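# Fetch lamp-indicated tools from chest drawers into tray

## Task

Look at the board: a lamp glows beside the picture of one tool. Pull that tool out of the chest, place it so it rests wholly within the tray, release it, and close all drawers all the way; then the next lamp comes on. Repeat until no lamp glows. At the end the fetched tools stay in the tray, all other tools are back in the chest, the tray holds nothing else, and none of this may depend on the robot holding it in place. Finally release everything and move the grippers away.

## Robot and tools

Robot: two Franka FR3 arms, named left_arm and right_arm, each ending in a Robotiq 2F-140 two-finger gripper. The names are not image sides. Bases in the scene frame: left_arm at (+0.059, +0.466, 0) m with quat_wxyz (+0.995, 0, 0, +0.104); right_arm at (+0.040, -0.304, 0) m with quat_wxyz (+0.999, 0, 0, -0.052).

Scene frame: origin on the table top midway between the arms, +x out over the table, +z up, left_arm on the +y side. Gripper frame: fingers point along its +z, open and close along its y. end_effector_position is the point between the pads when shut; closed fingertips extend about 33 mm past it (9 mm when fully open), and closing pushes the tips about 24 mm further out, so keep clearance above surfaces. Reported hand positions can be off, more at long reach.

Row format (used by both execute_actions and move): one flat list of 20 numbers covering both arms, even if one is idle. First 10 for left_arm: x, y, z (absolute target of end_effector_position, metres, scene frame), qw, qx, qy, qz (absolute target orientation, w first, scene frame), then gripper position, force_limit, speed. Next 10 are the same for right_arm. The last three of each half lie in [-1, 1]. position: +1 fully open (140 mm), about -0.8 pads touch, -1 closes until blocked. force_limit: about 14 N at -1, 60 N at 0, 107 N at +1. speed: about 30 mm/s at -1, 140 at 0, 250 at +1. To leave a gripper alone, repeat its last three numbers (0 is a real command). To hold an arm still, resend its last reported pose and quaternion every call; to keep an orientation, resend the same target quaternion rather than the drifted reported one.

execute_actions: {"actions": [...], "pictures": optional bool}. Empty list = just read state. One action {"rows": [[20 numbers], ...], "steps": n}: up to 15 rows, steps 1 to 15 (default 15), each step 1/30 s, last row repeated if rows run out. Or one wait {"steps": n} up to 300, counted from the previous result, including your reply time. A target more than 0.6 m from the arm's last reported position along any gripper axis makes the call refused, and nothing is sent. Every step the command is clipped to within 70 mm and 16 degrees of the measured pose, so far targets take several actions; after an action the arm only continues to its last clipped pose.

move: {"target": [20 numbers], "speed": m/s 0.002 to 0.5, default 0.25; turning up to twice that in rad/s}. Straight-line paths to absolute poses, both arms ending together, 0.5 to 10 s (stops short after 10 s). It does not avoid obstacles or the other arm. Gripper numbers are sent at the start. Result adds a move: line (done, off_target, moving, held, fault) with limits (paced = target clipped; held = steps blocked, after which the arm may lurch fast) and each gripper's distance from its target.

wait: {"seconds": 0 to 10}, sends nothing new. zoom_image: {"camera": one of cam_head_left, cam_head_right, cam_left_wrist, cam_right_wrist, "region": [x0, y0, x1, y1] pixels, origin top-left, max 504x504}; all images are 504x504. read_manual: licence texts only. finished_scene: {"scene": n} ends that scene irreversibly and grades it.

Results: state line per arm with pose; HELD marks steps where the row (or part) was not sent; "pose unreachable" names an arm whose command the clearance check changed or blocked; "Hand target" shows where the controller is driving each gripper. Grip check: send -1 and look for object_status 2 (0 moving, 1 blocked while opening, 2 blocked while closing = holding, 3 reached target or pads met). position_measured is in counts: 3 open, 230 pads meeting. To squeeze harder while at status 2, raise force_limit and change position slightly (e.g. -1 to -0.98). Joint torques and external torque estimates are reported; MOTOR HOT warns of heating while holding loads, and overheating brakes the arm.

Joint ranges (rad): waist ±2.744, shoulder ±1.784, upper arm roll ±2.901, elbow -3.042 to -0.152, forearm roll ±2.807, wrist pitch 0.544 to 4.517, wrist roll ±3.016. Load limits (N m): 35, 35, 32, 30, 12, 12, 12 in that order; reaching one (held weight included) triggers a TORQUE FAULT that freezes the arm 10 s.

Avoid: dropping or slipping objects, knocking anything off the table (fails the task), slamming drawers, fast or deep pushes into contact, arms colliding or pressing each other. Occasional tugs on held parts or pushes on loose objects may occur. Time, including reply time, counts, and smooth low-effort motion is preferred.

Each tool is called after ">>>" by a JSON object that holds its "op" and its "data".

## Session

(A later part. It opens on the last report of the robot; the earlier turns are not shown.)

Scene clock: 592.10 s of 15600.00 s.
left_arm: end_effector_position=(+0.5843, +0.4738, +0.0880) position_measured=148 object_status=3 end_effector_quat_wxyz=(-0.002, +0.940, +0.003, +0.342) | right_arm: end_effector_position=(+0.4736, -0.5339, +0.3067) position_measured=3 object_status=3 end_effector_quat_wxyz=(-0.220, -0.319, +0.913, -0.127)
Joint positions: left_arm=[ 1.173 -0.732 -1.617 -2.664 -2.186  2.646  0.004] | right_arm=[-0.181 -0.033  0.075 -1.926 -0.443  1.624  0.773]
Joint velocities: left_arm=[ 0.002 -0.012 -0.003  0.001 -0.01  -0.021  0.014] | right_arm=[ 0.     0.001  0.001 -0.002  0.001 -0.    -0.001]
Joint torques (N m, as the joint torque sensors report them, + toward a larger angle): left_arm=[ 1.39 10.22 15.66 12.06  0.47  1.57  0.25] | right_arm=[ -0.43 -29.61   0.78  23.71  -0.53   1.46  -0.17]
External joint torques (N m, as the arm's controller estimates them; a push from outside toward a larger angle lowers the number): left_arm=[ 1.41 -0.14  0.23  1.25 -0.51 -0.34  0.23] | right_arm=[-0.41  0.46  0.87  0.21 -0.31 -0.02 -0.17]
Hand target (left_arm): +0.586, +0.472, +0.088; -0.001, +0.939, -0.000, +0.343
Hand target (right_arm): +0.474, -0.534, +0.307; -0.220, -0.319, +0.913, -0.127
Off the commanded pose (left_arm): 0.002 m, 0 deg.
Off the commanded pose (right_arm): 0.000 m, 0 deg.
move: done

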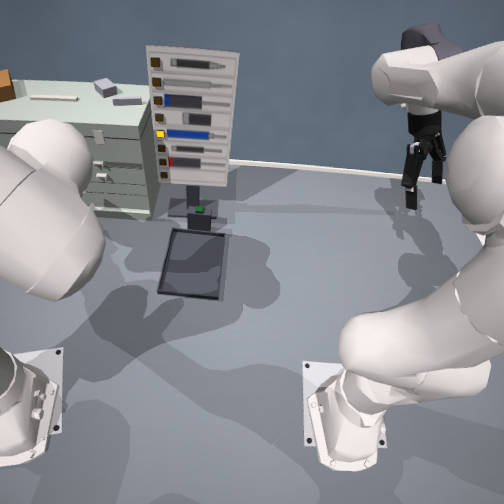

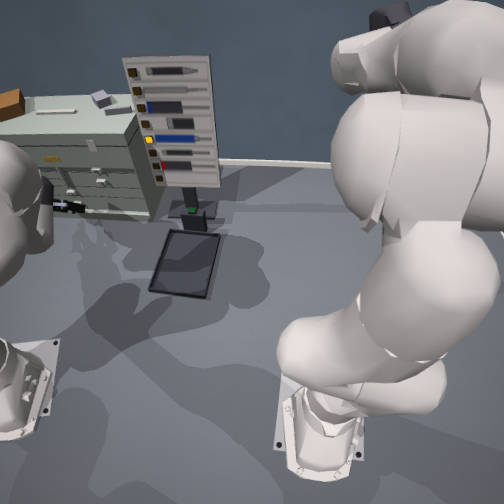

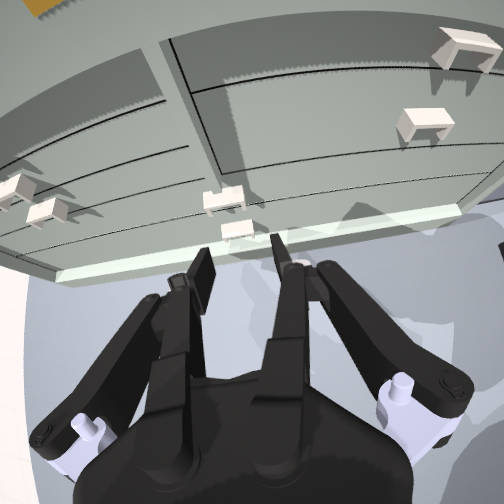

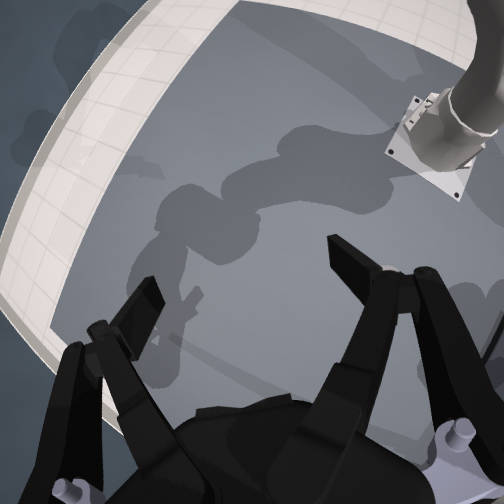

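>>> {"op": "move", "data": {"target": [0.601,0.475,0.082,0,0.94,0,0.342,-0.15,-0.3,0,0.4736,-0.5339,0.3067,-0.220,-0.319,0.913,-0.127,1,0,0], "speed": 0.012}}

>>> {"op": "move", "data": {"target": [0.601,0.475,0.082,0,0.94,0,0.342,-1,-0.3,-0.6,0.4736,-0.5339,0.3067,-0.220,-0.319,0.913,-0.127,1,0,0], "speed": 0.012}}

Scene clock: 603.13 s of 15600.00 s.
left_arm: end_effector_position=(+0.5999, +0.4759, +0.0823) position_measured=148 object_status=3 end_effector_quat_wxyz=(-0.001, +0.940, +0.001, +0.341) | right_arm: end_effector_position=(+0.4736, -0.5339, +0.3067) position_measured=3 object_status=3 end_effector_quat_wxyz=(-0.220, -0.319, +0.913, -0.127)
Joint positions: left_arm=[ 1.257 -0.748 -1.674 -2.617 -2.188  2.626  0.008] | right_arm=[-0.181 -0.033  0.075 -1.926 -0.443  1.624  0.773]
Joint velocities: left_arm=[ 0.004 -0.003 -0.004  0.003 -0.001 -0.004  0.   ] | right_arm=[ 0.    -0.001  0.    -0.     0.001  0.    -0.001]
Joint torques (N m, as the joint torque sensors report them, + toward a larger angle): left_arm=[ 1.62 10.1  16.13 11.96  0.5   1.66  0.19] | right_arm=[ -0.15 -29.69   0.77  23.48  -0.56   1.48  -0.15]
External joint torques (N m, as the arm's controller estimates them; a push from outside toward a larger angle lowers the number): left_arm=[ 1.71 -1.9  -0.09  1.32 -0.44 -0.25  0.18] | right_arm=[-0.18  0.51  0.81 -0.11 -0.34 -0.01 -0.16]
Hand target (left_arm): +0.601, +0.475, +0.082; -0.000, +0.940, -0.000, +0.342
Hand target (right_arm): +0.474, -0.534, +0.307; -0.220, -0.319, +0.913, -0.127
Off the commanded pose (left_arm): 0.001 m, 0 deg.
Off the commanded pose (right_arm): 0.000 m, 0 deg.
After step 90, 6.37 s passed at rest.
move: done

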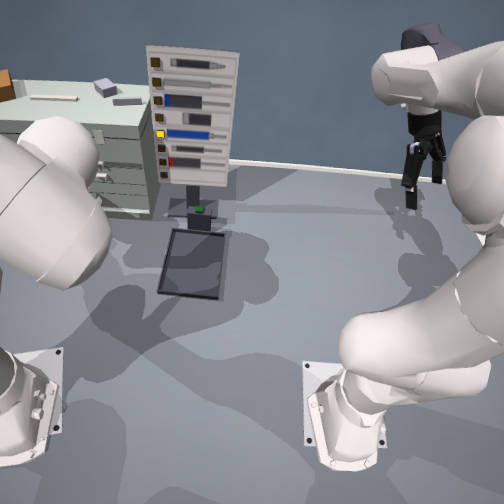

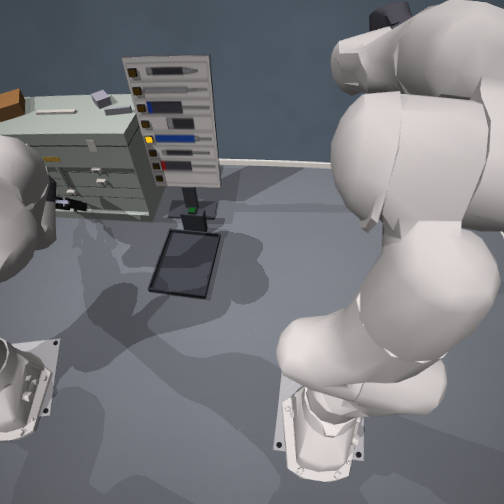

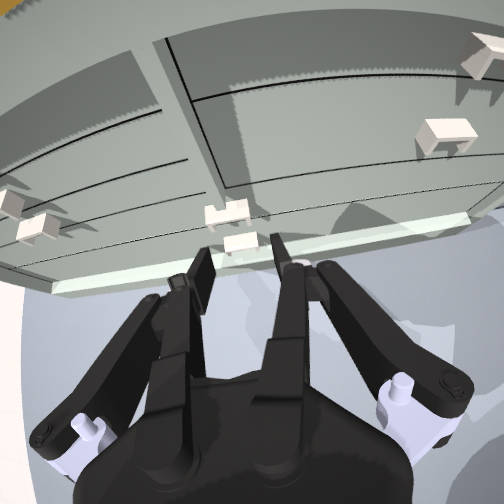

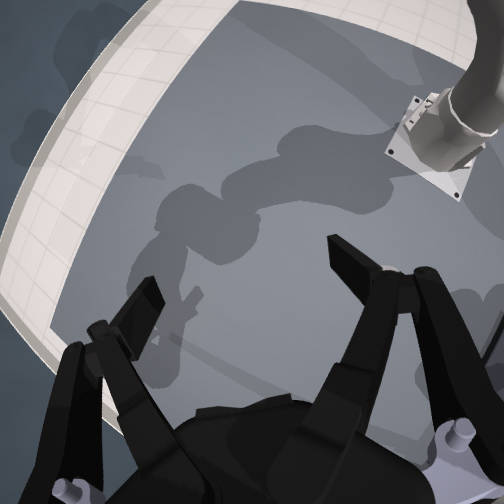

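Scene clock: 603.83 s of 15600.00 s.
left_arm: end_effector_position=(+0.6004, +0.4742, +0.0820) position_measured=192 object_status=2 end_effector_quat_wxyz=(+0.000, +0.940, +0.000, +0.341) | right_arm: end_effector_position=(+0.4736, -0.5339, +0.3067) position_measured=3 object_status=3 end_effector_quat_wxyz=(-0.220, -0.319, +0.913, -0.127)
Joint positions: left_arm=[ 1.257 -0.749 -1.675 -2.616 -2.188  2.623  0.008] | right_arm=[-0.181 -0.033  0.075 -1.926 -0.443  1.624  0.773]
Joint velocities: left_arm=[-0.001 -0.    -0.001 -0.001  0.001  0.     0.001] | right_arm=[-0.001  0.001  0.    -0.    -0.002  0.001  0.001]
Joint torques (N m, as the joint torque sensors report them, + toward a larger angle): left_arm=[ 1.72 10.77 16.77 11.45  0.39  1.6   0.22] | right_arm=[  0.12 -29.52   0.54  23.75  -0.49   1.51  -0.1 ]
External joint torques (N m, as the arm's controller estimates them; a push from outside toward a larger angle lowers the number): left_arm=[ 1.78 -1.25  0.56  0.86 -0.55 -0.29  0.21] | right_arm=[ 0.17  0.55  0.66  0.2  -0.25  0.03 -0.1 ]
Hand target (left_arm): +0.601, +0.475, +0.082; -0.000, +0.940, -0.000, +0.342
Hand target (right_arm): +0.474, -0.534, +0.307; -0.220, -0.319, +0.913, -0.127
Off the commanded pose (left_arm): 0.001 m, 0 deg.
Off the commanded pose (right_arm): 0.000 m, 0 deg.
move: done

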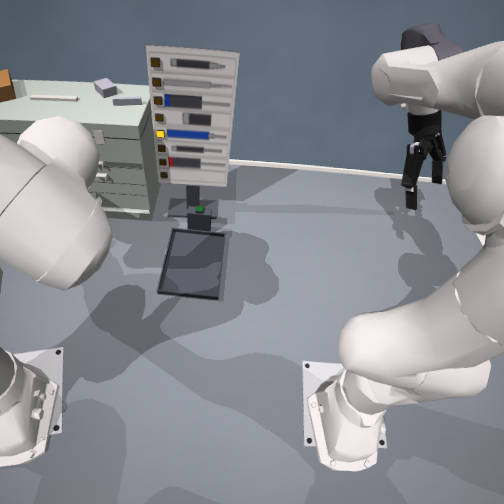

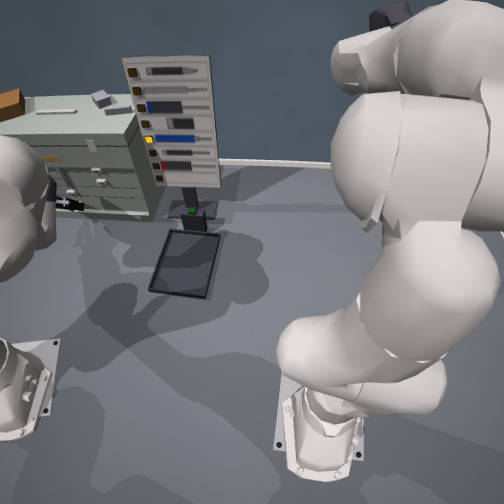

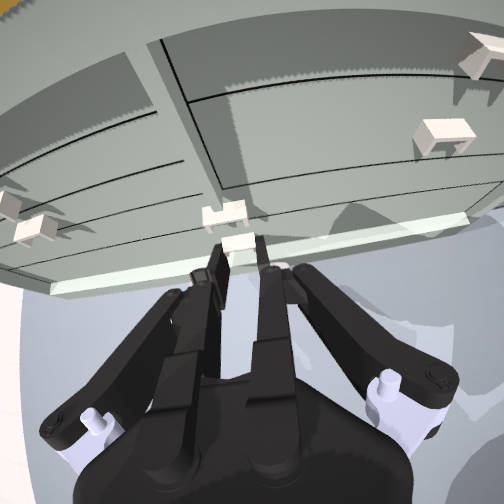

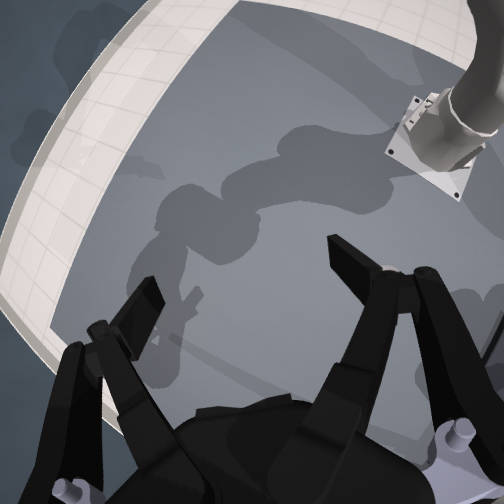

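>>> {"op": "move", "data": {"target": [0.53,0.476,0.083,0,0.94,0,0.342,-1,-0.3,-0.6,0.4736,-0.5339,0.3067,-0.220,-0.319,0.913,-0.127,1,0,0], "speed": 0.04}}

>>> {"op": "move", "data": {"target": [0.53,0.476,0.083,0,0.94,0,0.342,-0.15,-0.3,0,0.4736,-0.5339,0.3067,-0.220,-0.319,0.913,-0.127,1,0,0], "speed": 0.04}}

>>> {"op": "move", "data": {"target": [0.539,0.476,0.088,0,0.996,0,0.087,-0.15,-0.3,0,0.4736,-0.5339,0.3067,-0.220,-0.319,0.913,-0.127,1,0,0], "speed": 0.08}}

Scene clock: 615.03 s of 15600.00 s.
left_arm: end_effector_position=(+0.5303, +0.4763, +0.0824) position_measured=192 object_status=2 end_effector_quat_wxyz=(+0.001, +0.940, +0.002, +0.342) | right_arm: end_effector_position=(+0.4736, -0.5339, +0.3067) position_measured=3 object_status=3 end_effector_quat_wxyz=(-0.220, -0.319, +0.913, -0.127)
Joint positions: left_arm=[ 0.976 -0.755 -1.502 -2.826 -2.253  2.616  0.04 ] | right_arm=[-0.181 -0.033  0.075 -1.926 -0.443  1.624  0.773]
Joint velocities: left_arm=[-0.004 -0.002  0.005 -0.003 -0.001 -0.001  0.002] | right_arm=[-0.    -0.    -0.001 -0.     0.001  0.001  0.   ]
Joint torques (N m, as the joint torque sensors report them, + toward a larger angle): left_arm=[-2.22  6.61 16.13  8.66  0.19  1.54  0.16] | right_arm=[ -0.2  -29.74   0.84  23.37  -0.45   1.42  -0.12]
External joint torques (N m, as the arm's controller estimates them; a push from outside toward a larger angle lowers the number): left_arm=[-2.29 -0.7   2.61 -1.2  -0.72 -0.31  0.14] | right_arm=[-0.23  0.45  0.89 -0.25 -0.23 -0.07 -0.13]
Hand target (left_arm): +0.531, +0.475, +0.083; +0.001, +0.939, +0.001, +0.343
Hand target (right_arm): +0.474, -0.534, +0.307; -0.220, -0.319, +0.913, -0.127
Off the commanded pose (left_arm): 0.001 m, 0 deg.
Off the commanded pose (right_arm): 0.000 m, 0 deg.
After step 90, 6.13 s passed at rest.
move: done

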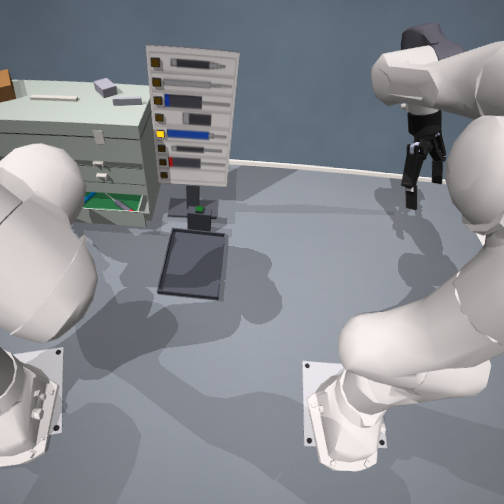

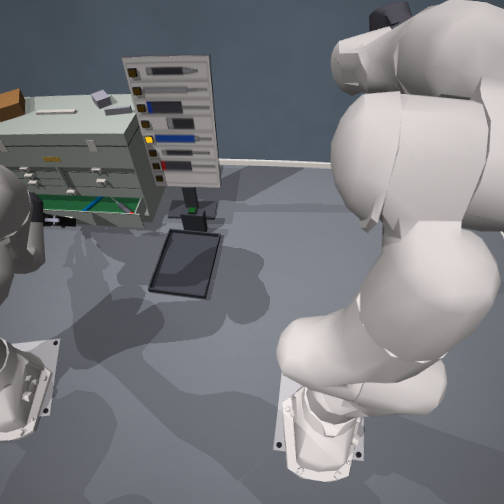

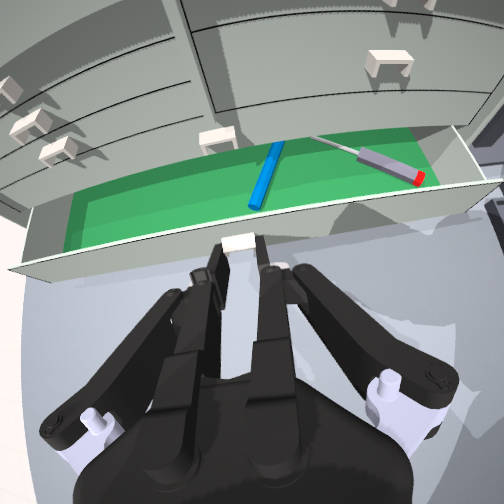

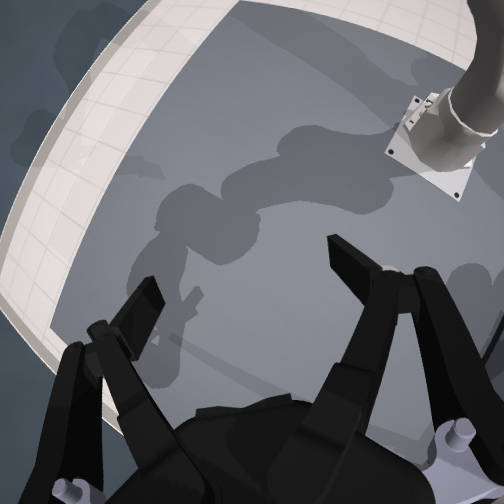

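Scene clock: 615.73 s of 15600.00 s.
left_arm: end_effector_position=(+0.5304, +0.4756, +0.0827) position_measured=148 object_status=3 end_effector_quat_wxyz=(+0.001, +0.940, +0.001, +0.342) | right_arm: end_effector_position=(+0.4736, -0.5339, +0.3067) position_measured=3 object_status=3 end_effector_quat_wxyz=(-0.220, -0.319, +0.913, -0.127)
Joint positions: left_arm=[ 0.974 -0.756 -1.502 -2.826 -2.253  2.616  0.04 ] | right_arm=[-0.181 -0.033  0.075 -1.926 -0.443  1.624  0.773]
Joint velocities: left_arm=[ 0.    -0.001  0.    -0.     0.001 -0.     0.001] | right_arm=[-0.001 -0.    -0.     0.     0.     0.001  0.001]
Joint torques (N m, as the joint torque sensors report them, + toward a larger angle): left_arm=[-1.94  6.61 15.37  9.03  1.14  2.01  0.06] | right_arm=[ -0.34 -29.71   0.99  23.85  -0.5    1.49  -0.13]
External joint torques (N m, as the arm's controller estimates them; a push from outside toward a larger angle lowers the number): left_arm=[-1.97 -0.74  1.93 -0.67  0.23  0.16  0.05] | right_arm=[-0.21  0.41  1.19  0.27 -0.26  0.01 -0.14]
Hand target (left_arm): +0.530, +0.476, +0.083; +0.000, +0.940, -0.000, +0.342
Hand target (right_arm): +0.474, -0.534, +0.307; -0.220, -0.319, +0.913, -0.127
Off the commanded pose (left_arm): 0.001 m, 0 deg.
Off the commanded pose (right_arm): 0.000 m, 0 deg.
move: done

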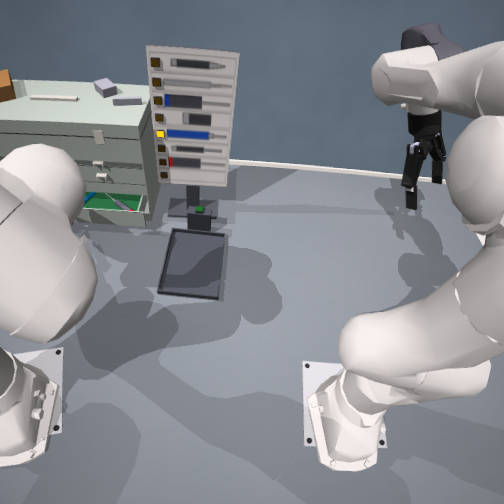

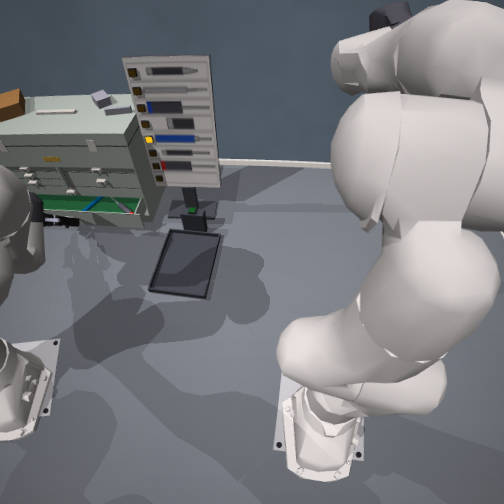

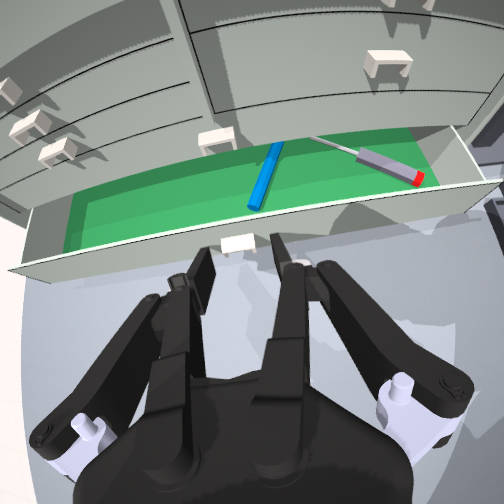

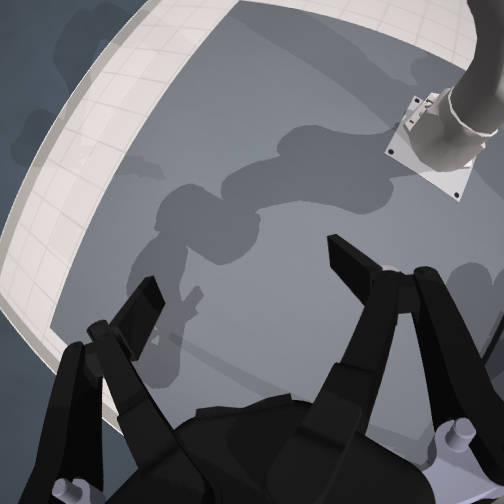

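Scene clock: 619.57 s of 15600.00 s.
left_arm: end_effector_position=(+0.5345, +0.4762, +0.0858) position_measured=148 object_status=3 end_effector_quat_wxyz=(-0.004, +0.997, +0.000, +0.081) | right_arm: end_effector_position=(+0.4736, -0.5339, +0.3067) position_measured=3 object_status=3 end_effector_quat_wxyz=(-0.220, -0.319, +0.913, -0.127)
Joint positions: left_arm=[ 1.225 -0.706 -1.477 -2.546 -1.064  2.338 -0.823] | right_arm=[-0.181 -0.033  0.075 -1.926 -0.443  1.624  0.773]
Joint velocities: left_arm=[ 0.002 -0.006 -0.001  0.001 -0.001 -0.017 -0.022] | right_arm=[-0.    -0.001  0.001  0.     0.     0.    -0.   ]
Joint torques (N m, as the joint torque sensors report them, + toward a larger angle): left_arm=[ 2.69  7.26 16.05 17.36  1.14  2.41 -0.02] | right_arm=[ -0.11 -29.78   0.86  23.53  -0.49   1.5   -0.16]
External joint torques (N m, as the arm's controller estimates them; a push from outside toward a larger angle lowers the number): left_arm=[ 2.67 -1.43 -0.57  2.62  0.48 -0.38 -0.02] | right_arm=[-0.09  0.44  0.95 -0.09 -0.26  0.01 -0.17]
Hand target (left_arm): +0.534, +0.476, +0.085; -0.004, +0.997, +0.005, +0.079
Hand target (right_arm): +0.474, -0.534, +0.307; -0.220, -0.319, +0.913, -0.127
Off the commanded pose (left_arm): 0.005 m, 1 deg.
Off the commanded pose (right_arm): 0.000 m, 0 deg.
move: off_target (left_arm)

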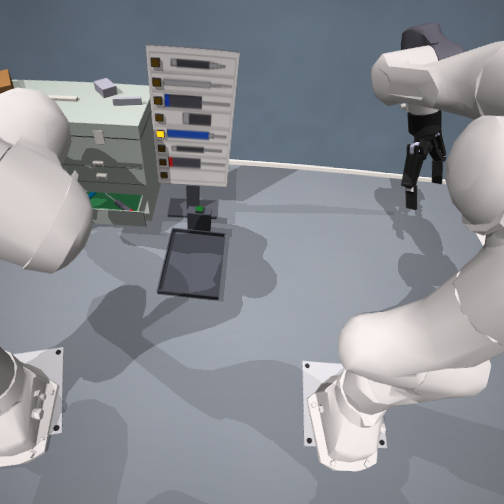

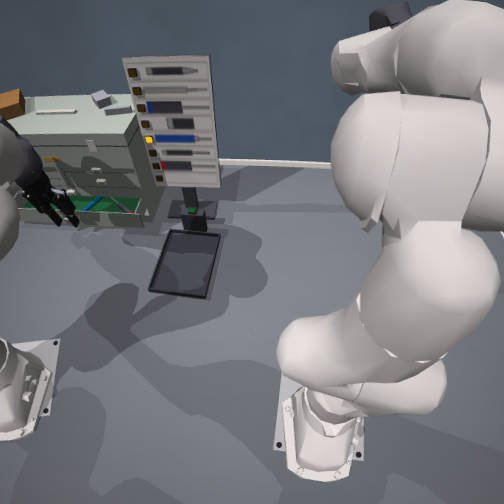

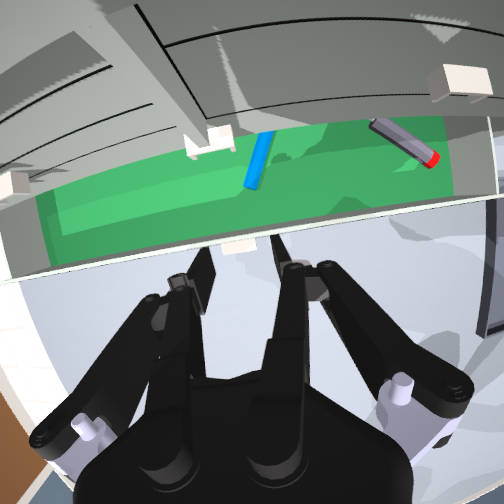

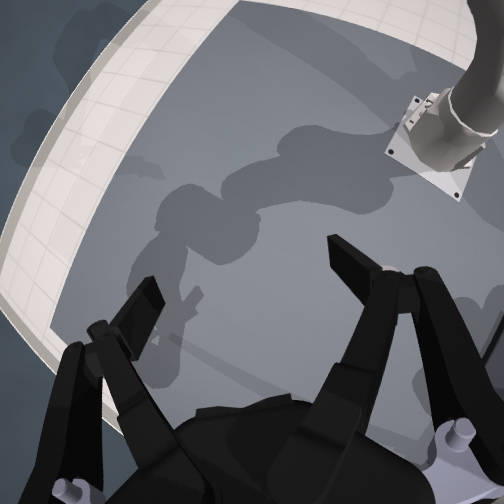

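Blue found. Settle, grip, pull out.

>>> {"op": "move", "data": {"target": [0.539,0.476,0.087,0,0.996,0,0.087,-0.15,-0.3,0,0.4736,-0.5339,0.3067,-0.220,-0.319,0.913,-0.127,1,0,0], "speed": 0.02}}

>>> {"op": "move", "data": {"target": [0.539,0.476,0.087,0,0.996,0,0.087,-1,-0.3,-0.6,0.4736,-0.5339,0.3067,-0.220,-0.319,0.913,-0.127,1,0,0], "speed": 0.02}}

>>> {"op": "move", "data": {"target": [0.452,0.477,0.087,0,0.996,0,0.087,-1,-0.3,-0.6,0.4736,-0.5339,0.3067,-0.220,-0.319,0.913,-0.127,1,0,0], "speed": 0.035}}

Scene clock: 630.30 s of 15600.00 s.
left_arm: end_effector_position=(+0.5371, +0.4756, +0.0864) position_measured=148 object_status=3 end_effector_quat_wxyz=(+0.000, +0.996, +0.003, +0.085) | right_arm: end_effector_position=(+0.4736, -0.5339, +0.3067) position_measured=3 object_status=3 end_effector_quat_wxyz=(-0.220, -0.319, +0.913, -0.127)
Joint positions: left_arm=[ 1.23  -0.694 -1.477 -2.544 -1.068  2.345 -0.821] | right_arm=[-0.181 -0.033  0.075 -1.926 -0.443  1.624  0.773]
Joint velocities: left_arm=[-0.001  0.007  0.    -0.001 -0.     0.011  0.01 ] | right_arm=[-0.001 -0.    -0.001 -0.001 -0.    -0.001 -0.001]
Joint torques (N m, as the joint torque sensors report them, + toward a larger angle): left_arm=[ 1.48  9.17 15.68 16.88  0.25  3.25  0.23] | right_arm=[ -0.15 -29.41   0.78  23.85  -0.51   1.45  -0.14]
External joint torques (N m, as the arm's controller estimates them; a push from outside toward a larger angle lowers the number): left_arm=[ 1.5   0.73 -0.7   1.92 -0.42  0.47  0.23] | right_arm=[-0.07  0.74  0.94  0.26 -0.28 -0.03 -0.15]
Hand target (left_arm): +0.539, +0.476, +0.087; +0.000, +0.996, -0.000, +0.087
Hand target (right_arm): +0.474, -0.534, +0.307; -0.220, -0.319, +0.913, -0.127
Off the commanded pose (left_arm): 0.002 m, 0 deg.
Off the commanded pose (right_arm): 0.000 m, 0 deg.
After step 90, 7.03 s passed at rest.
move: done

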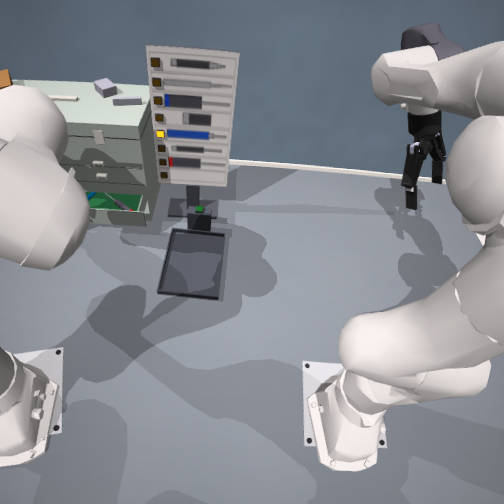

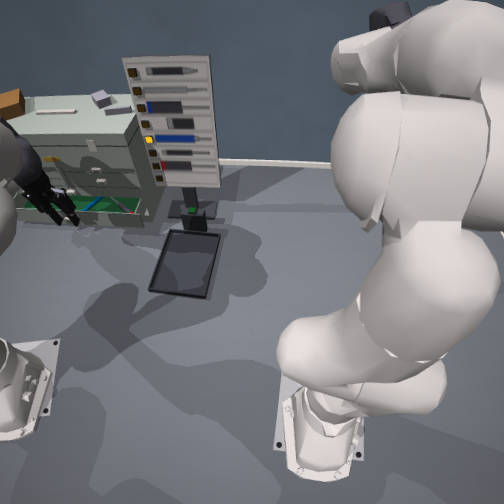

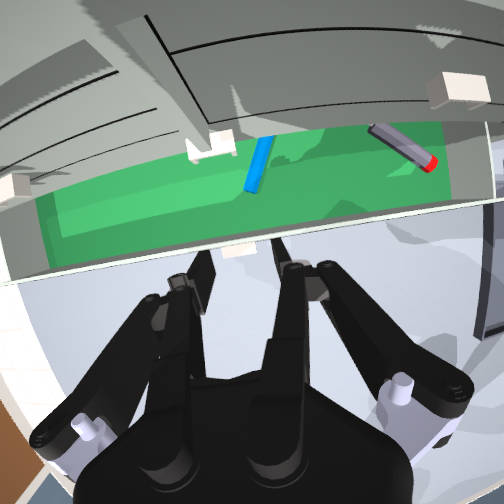

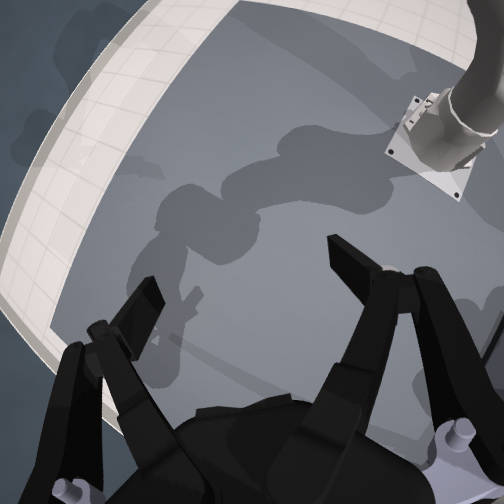

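Scene clock: 631.00 s of 15600.00 s.
left_arm: end_effector_position=(+0.5374, +0.4761, +0.0865) position_measured=191 object_status=2 end_effector_quat_wxyz=(+0.000, +0.996, +0.002, +0.085) | right_arm: end_effector_position=(+0.4736, -0.5339, +0.3067) position_measured=3 object_status=3 end_effector_quat_wxyz=(-0.220, -0.319, +0.913, -0.127)
Joint positions: left_arm=[ 1.231 -0.693 -1.477 -2.544 -1.068  2.347 -0.818] | right_arm=[-0.181 -0.033  0.075 -1.926 -0.443  1.624  0.773]
Joint velocities: left_arm=[-0.    -0.     0.    -0.     0.     0.001  0.004] | right_arm=[-0.     0.     0.    -0.001 -0.    -0.001  0.002]
Joint torques (N m, as the joint torque sensors report them, + toward a larger angle): left_arm=[ 0.87 10.11 16.19 16.53  0.23  3.36  0.21] | right_arm=[ -0.1  -30.01   0.67  23.64  -0.5    1.45  -0.13]
External joint torques (N m, as the arm's controller estimates them; a push from outside toward a larger angle lowers the number): left_arm=[ 0.85  1.62 -0.23  1.53 -0.43  0.57  0.2 ] | right_arm=[-0.18  0.06  0.67  0.12 -0.28 -0.03 -0.14]
Hand target (left_arm): +0.539, +0.476, +0.087; +0.000, +0.996, -0.000, +0.087
Hand target (right_arm): +0.474, -0.534, +0.307; -0.220, -0.319, +0.913, -0.127
Off the commanded pose (left_arm): 0.002 m, 0 deg.
Off the commanded pose (right_arm): 0.000 m, 0 deg.
move: done

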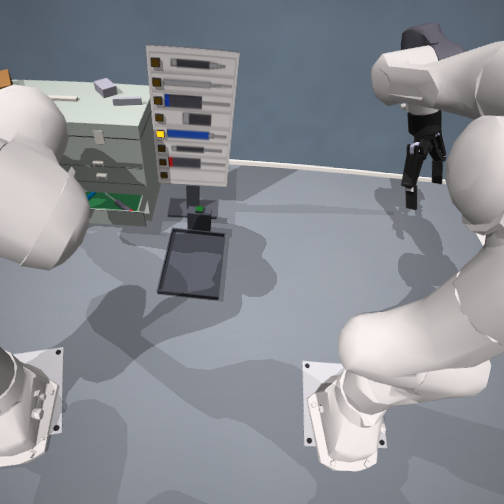

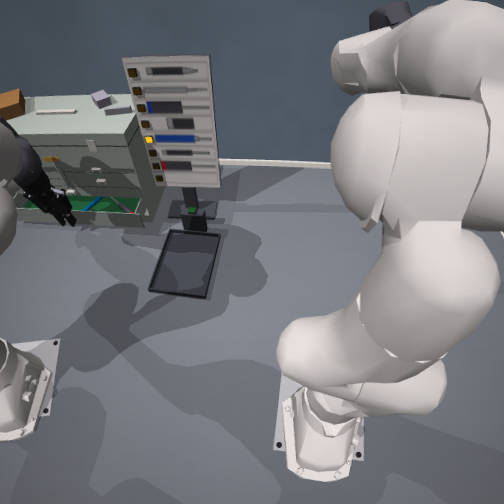

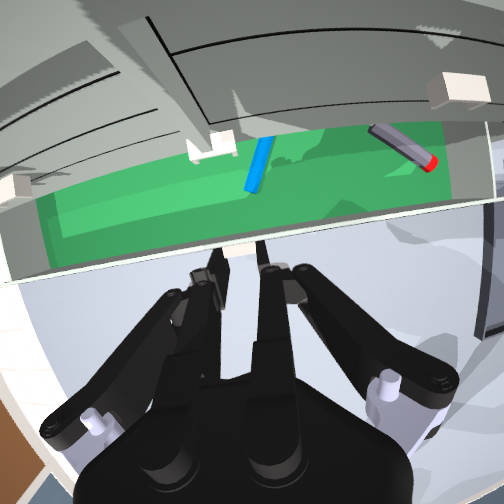

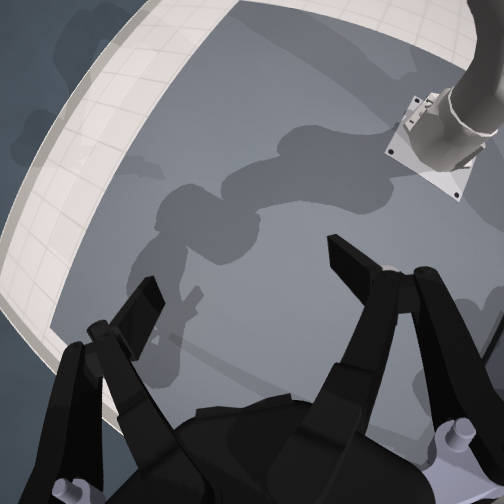

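Scene clock: 633.73 s of 15600.00 s.
left_arm: end_effector_position=(+0.4529, +0.4779, +0.0866) position_measured=191 object_status=2 end_effector_quat_wxyz=(+0.001, +0.996, +0.003, +0.089) | right_arm: end_effector_position=(+0.4736, -0.5339, +0.3067) position_measured=3 object_status=3 end_effector_quat_wxyz=(-0.220, -0.319, +0.913, -0.127)
Joint positions: left_arm=[ 0.872 -0.769 -1.209 -2.807 -1.106  2.343 -0.787] | right_arm=[-0.181 -0.033  0.075 -1.926 -0.443  1.624  0.773]
Joint velocities: left_arm=[-0.008  0.     0.009 -0.007 -0.002  0.001 -0.001] | right_arm=[-0.    -0.001 -0.     0.001 -0.001 -0.     0.   ]
Joint torques (N m, as the joint torque sensors report them, + toward a larger angle): left_arm=[-3.62  2.43 15.39 14.97  0.69  2.25  0.1 ] | right_arm=[ -0.03 -29.79   0.72  23.49  -0.53   1.48  -0.16]
External joint torques (N m, as the arm's controller estimates them; a push from outside toward a larger angle lowers the number): left_arm=[-3.67 -0.87  2.11  0.35  0.02 -0.55  0.1 ] | right_arm=[-0.03  0.48  0.79 -0.2  -0.3  -0.02 -0.17]
Hand target (left_arm): +0.453, +0.476, +0.087; +0.003, +0.996, -0.000, +0.089
Hand target (right_arm): +0.474, -0.534, +0.307; -0.220, -0.319, +0.913, -0.127
Off the commanded pose (left_arm): 0.001 m, 0 deg.
Off the commanded pose (right_arm): 0.000 m, 0 deg.
move: done

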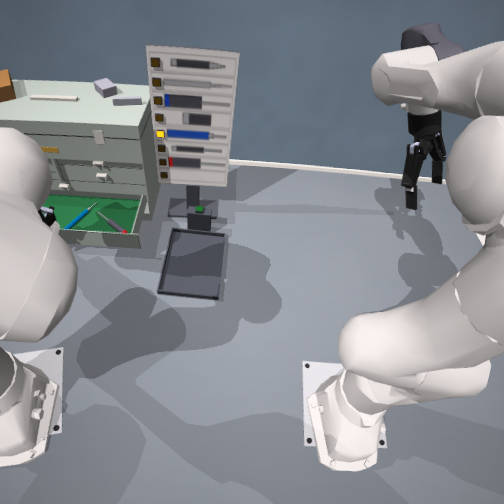

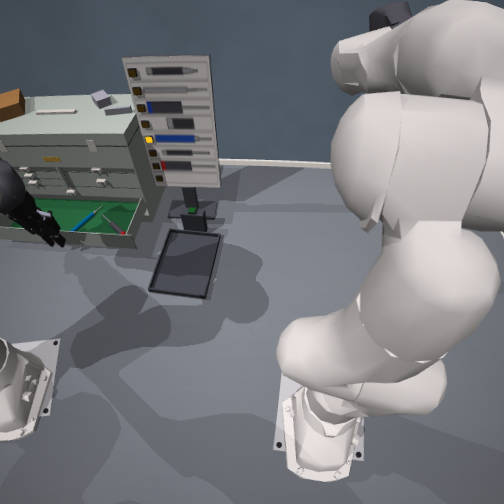

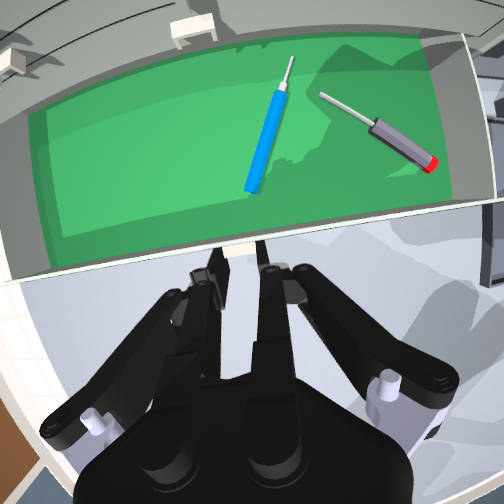

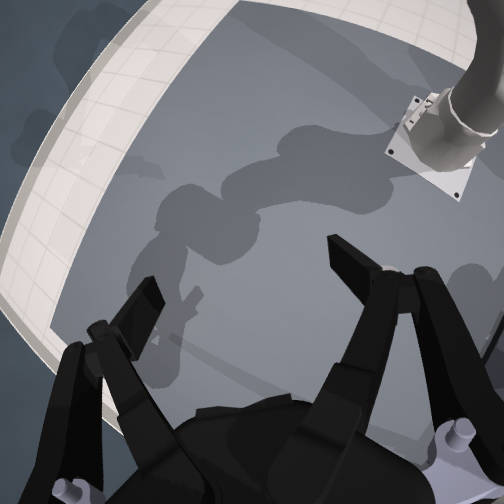

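>>> {"op": "execute_actions", "data": {"actions": []}}

Scene clock: 673.43 s of 15600.00 s.
left_arm: end_effector_position=(+0.4527, +0.4779, +0.0866) position_measured=191 object_status=2 end_effector_quat_wxyz=(+0.001, +0.996, +0.003, +0.089) | right_arm: end_effector_position=(+0.4736, -0.5339, +0.3067) position_measured=3 object_status=3 end_effector_quat_wxyz=(-0.220, -0.319, +0.913, -0.127)
Joint positions: left_arm=[ 0.871 -0.769 -1.209 -2.808 -1.106  2.343 -0.787] | right_arm=[-0.181 -0.033  0.075 -1.926 -0.443  1.624  0.773]
Joint velocities: left_arm=[-0.    -0.     0.002  0.    -0.     0.     0.001] | right_arm=[ 0.001  0.001  0.001 -0.001  0.001 -0.001 -0.002]
Joint torques (N m, as the joint torque sensors report them, + toward a larger angle): left_arm=[-3.04  2.78 15.37 15.01  0.66  2.31  0.14] | right_arm=[ -0.14 -29.44   1.02  23.7   -0.5    1.44  -0.13]
External joint torques (N m, as the arm's controller estimates them; a push from outside toward a larger angle lowers the number): left_arm=[-3.05 -0.46  2.06  0.37  0.   -0.49  0.14] | right_arm=[-0.23  0.62  1.01  0.17 -0.29 -0.04 -0.14]
Hand target (left_arm): +0.453, +0.476, +0.087; +0.003, +0.996, -0.000, +0.089
Hand target (right_arm): +0.474, -0.534, +0.307; -0.220, -0.319, +0.913, -0.127
Off the commanded pose (left_arm): 0.001 m, 0 deg.
Off the commanded pose (right_arm): 0.000 m, 0 deg.
Steps of this call (steps 1 to 90: nothing new was sent; then 36.70 s passed at rest). Readings (end_effector_position | what the end effector reports):
1: left_arm (+0.4528, +0.4779, +0.0866) | right_arm (+0.4736, -0.5339, +0.3067) | left_arm position_measured=191 object_status=2 | right_arm position_measured=3 object_status=3
2: left_arm (+0.4528, +0.4779, +0.0866) | right_arm (+0.4736, -0.5339, +0.3067) | left_arm position_measured=191 object_status=2 | right_arm position_measured=3 object_status=3
4: left_arm (+0.4528, +0.4779, +0.0866) | right_arm (+0.4736, -0.5339, +0.3067) | left_arm position_measured=191 object_status=2 | right_arm position_measured=3 object_status=3
8: left_arm (+0.4528, +0.4779, +0.0866) | right_arm (+0.4736, -0.5339, +0.3067) | left_arm position_measured=191 object_status=2 | right_arm position_measured=3 object_status=3
90: the state above

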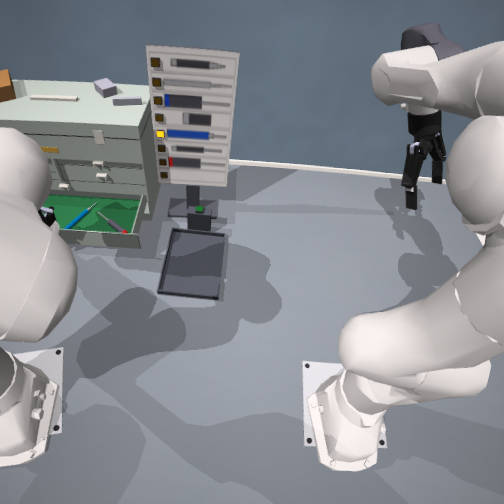

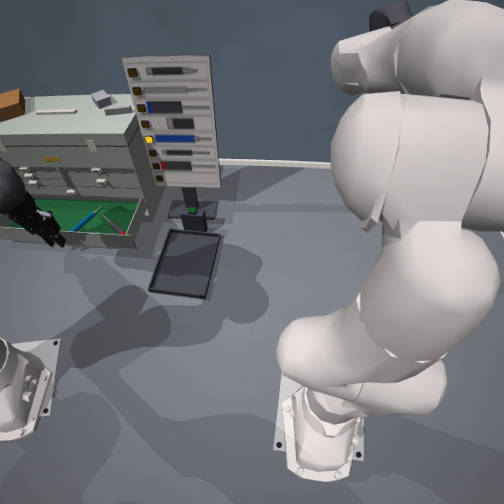

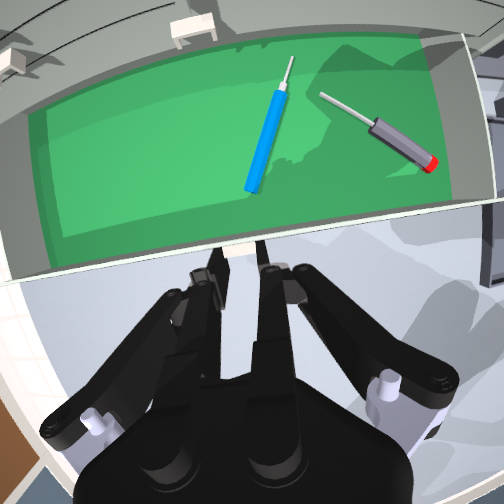

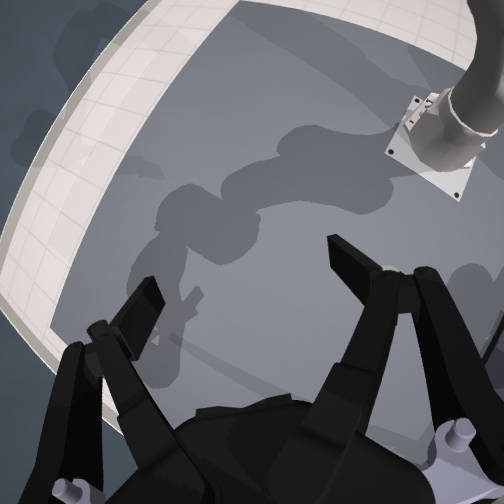

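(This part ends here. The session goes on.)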